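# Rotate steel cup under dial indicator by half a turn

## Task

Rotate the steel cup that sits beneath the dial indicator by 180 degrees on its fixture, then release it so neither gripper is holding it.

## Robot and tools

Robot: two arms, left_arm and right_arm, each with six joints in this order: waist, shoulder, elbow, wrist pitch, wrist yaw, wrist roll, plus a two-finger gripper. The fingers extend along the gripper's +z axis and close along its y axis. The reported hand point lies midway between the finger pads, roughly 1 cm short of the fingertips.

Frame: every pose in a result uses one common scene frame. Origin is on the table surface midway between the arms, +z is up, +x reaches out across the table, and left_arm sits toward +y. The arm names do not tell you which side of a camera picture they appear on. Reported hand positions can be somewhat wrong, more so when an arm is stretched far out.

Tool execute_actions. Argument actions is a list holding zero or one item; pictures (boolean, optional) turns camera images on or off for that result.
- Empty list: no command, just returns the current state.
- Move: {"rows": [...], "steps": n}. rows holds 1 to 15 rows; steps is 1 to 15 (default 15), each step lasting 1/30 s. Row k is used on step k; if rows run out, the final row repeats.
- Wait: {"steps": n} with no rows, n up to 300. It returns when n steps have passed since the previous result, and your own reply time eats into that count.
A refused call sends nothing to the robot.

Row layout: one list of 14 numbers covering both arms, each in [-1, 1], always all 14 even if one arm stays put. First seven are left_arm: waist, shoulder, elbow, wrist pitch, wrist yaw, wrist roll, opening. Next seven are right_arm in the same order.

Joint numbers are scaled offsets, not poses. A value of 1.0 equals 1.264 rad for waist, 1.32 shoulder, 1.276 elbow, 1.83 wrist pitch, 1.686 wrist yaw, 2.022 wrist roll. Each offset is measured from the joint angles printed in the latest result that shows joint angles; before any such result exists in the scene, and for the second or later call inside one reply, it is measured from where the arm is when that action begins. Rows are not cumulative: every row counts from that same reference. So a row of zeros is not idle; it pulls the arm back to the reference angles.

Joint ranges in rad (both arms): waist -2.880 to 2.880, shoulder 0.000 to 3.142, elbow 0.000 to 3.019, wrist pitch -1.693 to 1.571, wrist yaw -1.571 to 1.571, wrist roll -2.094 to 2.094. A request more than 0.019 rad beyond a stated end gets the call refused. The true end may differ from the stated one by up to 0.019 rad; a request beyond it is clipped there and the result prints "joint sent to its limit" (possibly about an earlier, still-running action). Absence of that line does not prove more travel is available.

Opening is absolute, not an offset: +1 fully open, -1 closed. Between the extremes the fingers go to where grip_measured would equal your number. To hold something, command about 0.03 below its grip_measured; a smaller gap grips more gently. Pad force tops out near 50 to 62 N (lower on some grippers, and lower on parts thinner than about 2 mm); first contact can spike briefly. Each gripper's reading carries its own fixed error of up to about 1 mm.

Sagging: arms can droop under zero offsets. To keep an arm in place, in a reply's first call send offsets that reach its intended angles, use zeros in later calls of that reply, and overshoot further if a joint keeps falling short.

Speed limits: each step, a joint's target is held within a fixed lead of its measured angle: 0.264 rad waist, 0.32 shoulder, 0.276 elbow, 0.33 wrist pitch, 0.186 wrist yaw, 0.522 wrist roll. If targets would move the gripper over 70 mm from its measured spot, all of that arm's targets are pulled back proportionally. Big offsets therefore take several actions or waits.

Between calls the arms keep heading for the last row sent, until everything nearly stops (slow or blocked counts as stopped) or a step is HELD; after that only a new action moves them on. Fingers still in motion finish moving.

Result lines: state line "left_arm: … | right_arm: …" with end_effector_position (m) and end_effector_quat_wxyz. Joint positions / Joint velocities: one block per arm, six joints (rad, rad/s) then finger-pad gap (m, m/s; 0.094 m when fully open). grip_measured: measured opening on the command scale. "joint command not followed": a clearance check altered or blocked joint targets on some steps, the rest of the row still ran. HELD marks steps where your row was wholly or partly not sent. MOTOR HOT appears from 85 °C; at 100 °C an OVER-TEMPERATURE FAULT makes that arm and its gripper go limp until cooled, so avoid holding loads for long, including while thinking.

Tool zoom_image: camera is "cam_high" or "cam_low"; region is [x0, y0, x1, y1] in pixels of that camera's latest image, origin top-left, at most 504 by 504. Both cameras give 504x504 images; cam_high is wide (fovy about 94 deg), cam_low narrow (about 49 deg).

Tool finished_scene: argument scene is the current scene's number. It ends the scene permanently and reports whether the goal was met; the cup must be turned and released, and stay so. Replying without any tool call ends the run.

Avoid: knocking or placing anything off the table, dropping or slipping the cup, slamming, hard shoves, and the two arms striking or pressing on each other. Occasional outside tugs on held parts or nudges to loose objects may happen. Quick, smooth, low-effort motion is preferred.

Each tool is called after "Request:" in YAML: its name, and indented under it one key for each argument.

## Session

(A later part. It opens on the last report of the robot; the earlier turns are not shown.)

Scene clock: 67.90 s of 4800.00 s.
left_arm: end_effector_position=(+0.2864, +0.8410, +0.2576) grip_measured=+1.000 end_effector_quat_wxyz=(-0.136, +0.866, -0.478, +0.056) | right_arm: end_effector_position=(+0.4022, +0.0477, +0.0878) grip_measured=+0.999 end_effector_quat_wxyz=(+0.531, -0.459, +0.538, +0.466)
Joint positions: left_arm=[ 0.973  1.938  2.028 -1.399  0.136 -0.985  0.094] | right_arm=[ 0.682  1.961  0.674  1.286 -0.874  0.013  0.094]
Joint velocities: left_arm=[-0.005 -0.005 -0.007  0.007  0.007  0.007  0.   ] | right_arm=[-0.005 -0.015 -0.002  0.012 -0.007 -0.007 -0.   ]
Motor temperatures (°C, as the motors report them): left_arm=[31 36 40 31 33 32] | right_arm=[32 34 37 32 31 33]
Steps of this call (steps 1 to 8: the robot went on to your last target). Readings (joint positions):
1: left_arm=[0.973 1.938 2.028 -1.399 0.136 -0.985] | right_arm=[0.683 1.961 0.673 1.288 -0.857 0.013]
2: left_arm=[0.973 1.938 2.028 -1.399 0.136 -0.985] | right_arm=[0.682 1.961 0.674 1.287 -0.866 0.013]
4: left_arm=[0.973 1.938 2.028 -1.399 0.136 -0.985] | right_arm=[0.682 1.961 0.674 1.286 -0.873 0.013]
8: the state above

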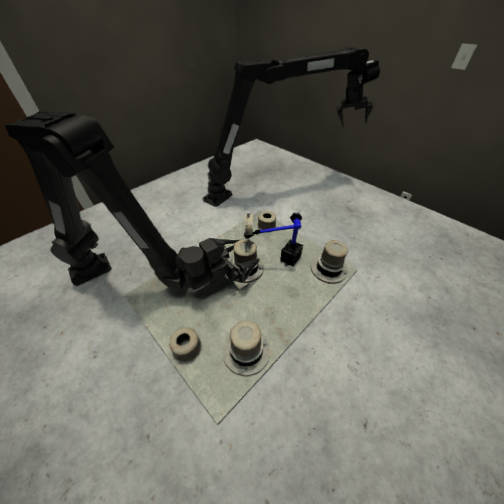

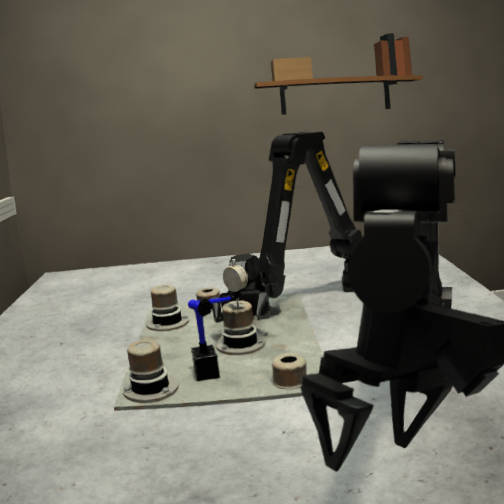

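At start pose. Close.

Request:
execute_actions:
  actions:
    - {"rows":[[0,0,0.01,0,0,0,1,0,0,0.01,0,0,0,0.9],[0,0,0.01,0,0,0,1,0,0,0.01,0,0,0,0.82],[0,0,0.01,0,0,0,1,0,0,0.01,0,0,0,0.74],[0,0,0.01,0,0,0,1,0,0,0.01,0,0,0,0.68],[0,0,0.01,0,0,0,1,0,0,0.01,0,0,0,0.62],[0,0,0.01,0,0,0,1,0,0,0.01,0,0,0,0.57],[0,0,0.01,0,0,0,1,0,0,0.01,0,0,0,0.53],[0,0,0.01,0,0,0,1,0,0,0.01,0,0,0,0.5],[0,0,0.01,0,0,0,1,0,0,0.01,0,0,0,0.48],[0,0,0.01,0,0,0,1,0,0,0.01,0,0,0,0.46],[0,0,0.01,0,0,0,1,0,0,0.01,0,0,0,0.44],[0,0,0.01,0,0,0,1,0,0,0.01,0,0,0,0.425],[0,0,0.01,0,0,0,1,0,0,0.01,0,0,0,0.41]],"steps":15}
  pictures: false

Request:
execute_actions:
  actions:
    - {"rows":[[0,0,0,0,0,0,1,0.016,-0.014,-0.009,0.015,0.012,0,0.41],[0,0,0,0,0,0,1,0.028,-0.018,-0.022,0.022,0.04,0,0.41],[0,0,0,0,0,0,1,0.042,-0.022,-0.036,0.029,0.076,0,0.41],[0,0,0,0,0,0,1,0.057,-0.026,-0.05,0.036,0.117,0,0.41],[0,0,0,0,0,0,1,0.074,-0.029,-0.062,0.042,0.16,0,0.41],[0,0,0,0,0,0,1,0.092,-0.032,-0.072,0.047,0.205,0,0.41],[0,0,0,0,0,0,1,0.111,-0.035,-0.081,0.051,0.252,0,0.41],[0,0,0,0,0,0,1,0.132,-0.037,-0.088,0.055,0.3,0,0.41],[0,0,0,0,0,0,1,0.153,-0.038,-0.093,0.057,0.349,0,0.41],[0,0,0,0,0,0,1,0.174,-0.039,-0.097,0.059,0.398,0,0.41],[0,0,0,0,0,0,1,0.195,-0.039,-0.097,0.059,0.449,0,0.41],[0,0,0,0,0,0,1,0.216,-0.039,-0.096,0.059,0.5,0,0.41],[0,0,0,0,0,0,1,0.236,-0.039,-0.094,0.058,0.551,0,0.41],[0,0,0,0,0,0,1,0.252,-0.039,-0.092,0.057,0.602,0,0.41],[0,0,0,0,0,0,1,0.262,-0.039,-0.09,0.057,0.652,0,0.41]],"steps":15}
  pictures: false

Request:
execute_actions:
  actions:
    - {"steps":8}
  pictures: false

Scene clock: 72.77 s of 4800.00 s.
left_arm: end_effector_position=(+0.2864, +0.8410, +0.2576) grip_measured=+1.000 end_effector_quat_wxyz=(-0.136, +0.866, -0.478, +0.056) | right_arm: end_effector_position=(+0.4022, +0.0477, +0.0878) grip_measured=+0.451 end_effector_quat_wxyz=(+0.531, -0.459, +0.538, +0.466)
Joint positions: left_arm=[ 0.973  1.938  2.028 -1.399  0.136 -0.985  0.094] | right_arm=[ 0.682  1.961  0.674  1.286 -0.874  0.013  0.068]
Joint velocities: left_arm=[-0.005 -0.005 -0.002  0.002 -0.037 -0.081  0.   ] | right_arm=[-0.005 -0.005 -0.002  0.002 -0.007 -0.037 -0.   ]
Motor temperatures (°C, as the motors report them): left_arm=[31 36 40 31 33 32] | right_arm=[32 34 37 32 31 33]
Steps of this call (steps 1 to 30: the robot went on to your last target; steps 31 to 90: nothing new was sent; then 1.37 s passed at rest; steps 91 to 105: all 15 steps of this action). Readings (joint positions):
91: left_arm=[0.973 1.938 2.028 -1.399 0.136 -0.985] | right_arm=[0.682 1.961 0.674 1.286 -0.874 0.013]
92: left_arm=[0.973 1.938 2.028 -1.399 0.136 -0.985] | right_arm=[0.682 1.961 0.674 1.286 -0.874 0.013]
94: left_arm=[0.973 1.938 2.028 -1.399 0.136 -0.985] | right_arm=[0.682 1.961 0.674 1.286 -0.874 0.013]
98: left_arm=[0.973 1.938 2.028 -1.399 0.136 -0.985] | right_arm=[0.682 1.961 0.674 1.286 -0.874 0.013]
105: the state above

Scene clock: 73.27 s of 4800.00 s.
left_arm: end_effector_position=(+0.2859, +0.8398, +0.2548) grip_measured=+1.000 end_effector_quat_wxyz=(-0.133, +0.866, -0.478, +0.056) | right_arm: end_effector_position=(+0.4070, +0.0448, +0.0889) grip_measured=+0.451 end_effector_quat_wxyz=(+0.665, -0.233, +0.666, +0.245)
Joint positions: left_arm=[ 0.973  1.938  2.022 -1.399  0.136 -0.985  0.094] | right_arm=[0.967 1.925 0.555 1.374 0.148 0.015 0.068]
Joint velocities: left_arm=[-0.005 -0.005  0.007 -0.022 -0.037 -0.037  0.   ] | right_arm=[ 0.747  0.005  0.076 -0.017  2.161  0.007 -0.001]
Motor temperatures (°C, as the motors report them): left_arm=[31 36 40 31 33 32] | right_arm=[32 34 37 32 31 33]
Steps of this call (steps 1 to 15: all 15 steps of this action). Readings (joint positions):
1: left_arm=[0.973 1.938 2.027 -1.399 0.136 -0.985] | right_arm=[0.683 1.961 0.673 1.287 -0.868 0.013]
2: left_arm=[0.973 1.938 2.027 -1.399 0.136 -0.985] | right_arm=[0.686 1.960 0.668 1.293 -0.849 0.013]
4: left_arm=[0.973 1.938 2.024 -1.399 0.136 -0.985] | right_arm=[0.708 1.953 0.641 1.315 -0.746 0.013]
8: left_arm=[0.973 1.938 2.022 -1.399 0.136 -0.985] | right_arm=[0.789 1.933 0.583 1.352 -0.440 0.013]
15: the state above

Scene clock: 73.53 s of 4800.00 s.
left_arm: end_effector_position=(+0.2859, +0.8398, +0.2548) grip_measured=+1.000 end_effector_quat_wxyz=(-0.133, +0.866, -0.478, +0.056) | right_arm: end_effector_position=(+0.4071, +0.0449, +0.0900) grip_measured=+0.451 end_effector_quat_wxyz=(+0.672, -0.214, +0.671, +0.228)
Joint positions: left_arm=[ 0.973  1.938  2.022 -1.399  0.136 -0.985  0.094] | right_arm=[0.992 1.925 0.56  1.373 0.228 0.015 0.068]
Joint velocities: left_arm=[ 0.005 -0.005 -0.002 -0.012 -0.051 -0.007  0.   ] | right_arm=[-0.005 -0.024 -0.007  0.002 -0.007  0.051  0.   ]
Motor temperatures (°C, as the motors report them): left_arm=[31 36 40 31 33 32] | right_arm=[32 34 37 32 31 33]
Steps of this call (steps 1 to 8: the robot went on to your last target). Readings (joint positions):
1: left_arm=[0.973 1.938 2.022 -1.399 0.136 -0.985] | right_arm=[0.986 1.925 0.559 1.374 0.205 0.015]
2: left_arm=[0.973 1.938 2.022 -1.399 0.136 -0.985] | right_arm=[0.992 1.925 0.560 1.373 0.226 0.015]
4: left_arm=[0.973 1.938 2.022 -1.399 0.136 -0.985] | right_arm=[0.992 1.925 0.560 1.373 0.228 0.015]
8: the state above

Request:
execute_actions:
  actions:
    - {"rows":[[0,0,0.01,0,0,0,1,0.018,0.009,0.018,-0.008,0.014,0,0.41],[0,0,0.01,0,0,0,1,0.034,0.011,0.023,-0.011,0.045,0,0.41],[0,0,0.01,0,0,0,1,0.051,0.013,0.03,-0.015,0.084,0,0.41],[0,0,0.01,0,0,0,1,0.067,0.016,0.037,-0.02,0.126,0,0.41],[0,0,0.01,0,0,0,1,0.083,0.019,0.046,-0.025,0.168,0,0.41],[0,0,0.01,0,0,0,1,0.099,0.022,0.057,-0.031,0.21,0,0.41],[0,0,0.01,0,0,0,1,0.114,0.026,0.07,-0.037,0.252,0,0.41],[0,0,0.01,0,0,0,1,0.128,0.03,0.084,-0.044,0.294,0,0.41],[0,0,0.01,0,0,0,1,0.141,0.035,0.099,-0.051,0.336,0,0.41],[0,0,0.01,0,0,0,1,0.152,0.04,0.115,-0.058,0.377,0,0.41],[0,0,0.01,0,0,0,1,0.162,0.046,0.133,-0.066,0.42,0,0.41],[0,0,0.01,0,0,0,1,0.171,0.052,0.152,-0.075,0.463,0,0.41],[0,0,0.01,0,0,0,1,0.179,0.059,0.171,-0.084,0.508,0,0.41],[0,0,0.01,0,0,0,1,0.185,0.065,0.189,-0.092,0.554,0,0.41],[0,0,0.01,0,0,0,1,0.19,0.07,0.204,-0.099,0.602,0,0.41]],"steps":15}
  pictures: false

Request:
execute_actions:
  actions:
    - {"steps":10}
  pictures: false

Scene clock: 77.27 s of 4800.00 s.
left_arm: end_effector_position=(+0.2859, +0.8398, +0.2548) grip_measured=+1.000 end_effector_quat_wxyz=(-0.133, +0.866, -0.478, +0.056) | right_arm: end_effector_position=(+0.4092, +0.0392, +0.0878) grip_measured=+0.452 end_effector_quat_wxyz=(+0.707, +0.034, +0.706, -0.019)
Joint positions: left_arm=[ 0.973  1.938  2.022 -1.399  0.136 -0.985  0.094] | right_arm=[1.207 1.995 0.767 1.227 1.155 0.021 0.068]
Joint velocities: left_arm=[ 0.005 -0.005 -0.012 -0.027 -0.022 -0.037  0.   ] | right_arm=[ 0.298  0.317  0.784 -0.466  2.044  0.051  0.   ]
Motor temperatures (°C, as the motors report them): left_arm=[31 36 40 31 33 32] | right_arm=[32 34 37 32 31 33]
Steps of this call (steps 1 to 30: the robot went on to your last target; steps 31 to 90: nothing new was sent; then 0.23 s passed at rest; steps 91 to 105: all 15 steps of this action). Readings (joint positions):
91: left_arm=[0.973 1.938 2.022 -1.399 0.136 -0.985] | right_arm=[0.992 1.926 0.561 1.369 0.234 0.015]
92: left_arm=[0.973 1.938 2.022 -1.399 0.136 -0.985] | right_arm=[0.998 1.927 0.563 1.366 0.255 0.016]
94: left_arm=[0.973 1.938 2.022 -1.399 0.136 -0.985] | right_arm=[1.031 1.929 0.574 1.357 0.365 0.017]
98: left_arm=[0.973 1.938 2.022 -1.399 0.136 -0.985] | right_arm=[1.111 1.943 0.621 1.323 0.654 0.018]
105: the state above

Scene clock: 77.60 s of 4800.00 s.
left_arm: end_effector_position=(+0.2859, +0.8398, +0.2548) grip_measured=+1.000 end_effector_quat_wxyz=(-0.133, +0.866, -0.478, +0.056) | right_arm: end_effector_position=(+0.4094, +0.0390, +0.0873) grip_measured=+0.452 end_effector_quat_wxyz=(+0.706, +0.060, +0.705, -0.046)
Joint positions: left_arm=[ 0.973  1.938  2.022 -1.399  0.136 -0.985  0.094] | right_arm=[1.217 2.009 0.802 1.207 1.239 0.021 0.068]
Joint velocities: left_arm=[-0.024 -0.005  0.007  0.012 -0.007 -0.081  0.   ] | right_arm=[ 0.005 -0.005 -0.007 -0.017 -0.037 -0.037 -0.   ]
Motor temperatures (°C, as the motors report them): left_arm=[31 36 40 31 33 32] | right_arm=[32 34 37 32 31 33]
Steps of this call (steps 1 to 10: the robot went on to your last target). Readings (joint positions):
1: left_arm=[0.973 1.938 2.022 -1.399 0.136 -0.985] | right_arm=[1.214 2.004 0.790 1.214 1.209 0.021]
2: left_arm=[0.973 1.938 2.022 -1.399 0.136 -0.985] | right_arm=[1.217 2.009 0.800 1.210 1.234 0.021]
4: left_arm=[0.973 1.938 2.022 -1.399 0.136 -0.985] | right_arm=[1.217 2.009 0.802 1.207 1.239 0.021]
8: left_arm=[0.973 1.938 2.022 -1.399 0.136 -0.985] | right_arm=[1.217 2.009 0.802 1.207 1.239 0.021]
10: the state above

Total 1.569+1.578 = 3.147 rad. Release and retreat.

Request:
execute_actions:
  actions:
    - {"rows":[[0,0,0.01,0,0,0,1,0,0,0.012,0,0,0,0.6],[0,0,0.01,0,0,0,1,0,0,0.012,0,0,0,0.8],[0,0,0.01,0,0,0,1,0,0,0.012,0,0,0,1]],"steps":8}
  pictures: false

Request:
execute_actions:
  actions:
    - {"rows":[[0,0,0.01,0,0,0,1,0.01,-0.012,-0.004,0.012,0,0,1],[0,0,0.01,0,0,0,1,0.02,-0.014,-0.009,0.014,0.004,0,1],[0,0,0.01,0,0,0,1,0.03,-0.016,-0.014,0.016,0.012,0,1],[0,0,0.01,0,0,0,1,0.04,-0.018,-0.019,0.018,0.02,0,1],[0,0,0.01,0,0,0,1,0.05,-0.02,-0.024,0.02,0.028,0,1],[0,0,0.01,0,0,0,1,0.06,-0.022,-0.029,0.022,0.036,0,1],[0,0,0.01,0,0,0,1,0.07,-0.024,-0.034,0.024,0.044,0,1],[0,0,0.01,0,0,0,1,0.08,-0.026,-0.038,0.026,0.052,0,1],[0,0,0.01,0,0,0,1,0.09,-0.027,-0.042,0.027,0.06,0,1],[0,0,0.01,0,0,0,1,0.1,-0.029,-0.046,0.029,0.068,0,1],[0,0,0.01,0,0,0,1,0.11,-0.03,-0.05,0.03,0.076,0,1],[0,0,0.01,0,0,0,1,0.11,-0.03,-0.05,0.03,0.085,0,1]],"steps":15}

Scene clock: 80.63 s of 4800.00 s.
left_arm: end_effector_position=(+0.2859, +0.8398, +0.2548) grip_measured=+1.000 end_effector_quat_wxyz=(-0.133, +0.866, -0.478, +0.056) | right_arm: end_effector_position=(+0.4094, +0.0390, +0.0873) grip_measured=+0.999 end_effector_quat_wxyz=(+0.706, +0.061, +0.705, -0.045)
Joint positions: left_arm=[ 0.973  1.938  2.022 -1.399  0.136 -0.985  0.094] | right_arm=[1.217 2.009 0.802 1.207 1.239 0.021 0.094]
Joint velocities: left_arm=[-0.005 -0.015 -0.002 -0.007 -0.007  0.022  0.   ] | right_arm=[-0.005 -0.005 -0.002  0.002 -0.037 -0.007 -0.001]
Motor temperatures (°C, as the motors report them): left_arm=[31 36 40 31 33 32] | right_arm=[32 34 37 32 31 33]
Steps of this call (steps 1 to 30: the robot went on to your last target; steps 31 to 83: nothing new was sent; steps 84 to 91: all 8 steps of this action). Readings (joint positions):
84: left_arm=[0.973 1.938 2.022 -1.399 0.136 -0.985] | right_arm=[1.217 2.009 0.802 1.207 1.239 0.021]
85: left_arm=[0.973 1.938 2.022 -1.399 0.136 -0.985] | right_arm=[1.217 2.009 0.802 1.207 1.239 0.021]
87: left_arm=[0.973 1.938 2.022 -1.399 0.136 -0.985] | right_arm=[1.217 2.009 0.802 1.207 1.239 0.021]
91: the state above

Scene clock: 81.13 s of 4800.00 s.
left_arm: end_effector_position=(+0.2859, +0.8398, +0.2548) grip_measured=+1.000 end_effector_quat_wxyz=(-0.133, +0.866, -0.478, +0.056) | right_arm: end_effector_position=(+0.3436, +0.0438, +0.0836) grip_measured=+0.999 end_effector_quat_wxyz=(+0.704, +0.056, +0.706, -0.050)
Joint positions: left_arm=[ 0.973  1.938  2.022 -1.399  0.136 -0.985  0.094] | right_arm=[1.358 1.993 0.739 1.241 1.379 0.021 0.094]
Joint velocities: left_arm=[-0.005 -0.005 -0.022 -0.012  0.022  0.007  0.   ] | right_arm=[ 0.132 -0.034 -0.002 -0.017  0.007  0.037 -0.001]
Motor temperatures (°C, as the motors report them): left_arm=[31 36 40 31 33 32] | right_arm=[32 34 37 32 31 33]
Steps of this call (steps 1 to 15: all 15 steps of this action). Readings (joint positions):
1: left_arm=[0.973 1.938 2.022 -1.399 0.136 -0.985] | right_arm=[1.217 2.009 0.802 1.208 1.239 0.021]
2: left_arm=[0.973 1.938 2.022 -1.399 0.136 -0.985] | right_arm=[1.218 2.009 0.800 1.208 1.240 0.021]
4: left_arm=[0.973 1.938 2.022 -1.399 0.136 -0.985] | right_arm=[1.223 2.009 0.794 1.214 1.260 0.021]
8: left_arm=[0.973 1.938 2.022 -1.399 0.136 -0.985] | right_arm=[1.263 2.004 0.766 1.227 1.314 0.021]
15: the state above

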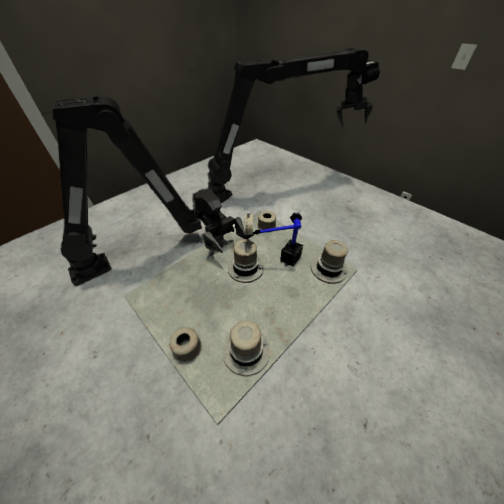

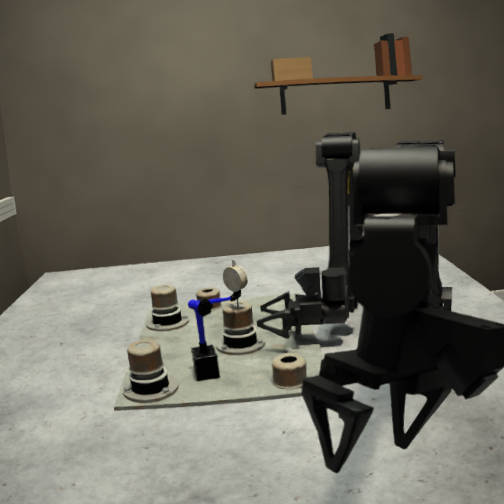

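Request:
finished_scene:
  scene: 2

The scene is finished: the task was done.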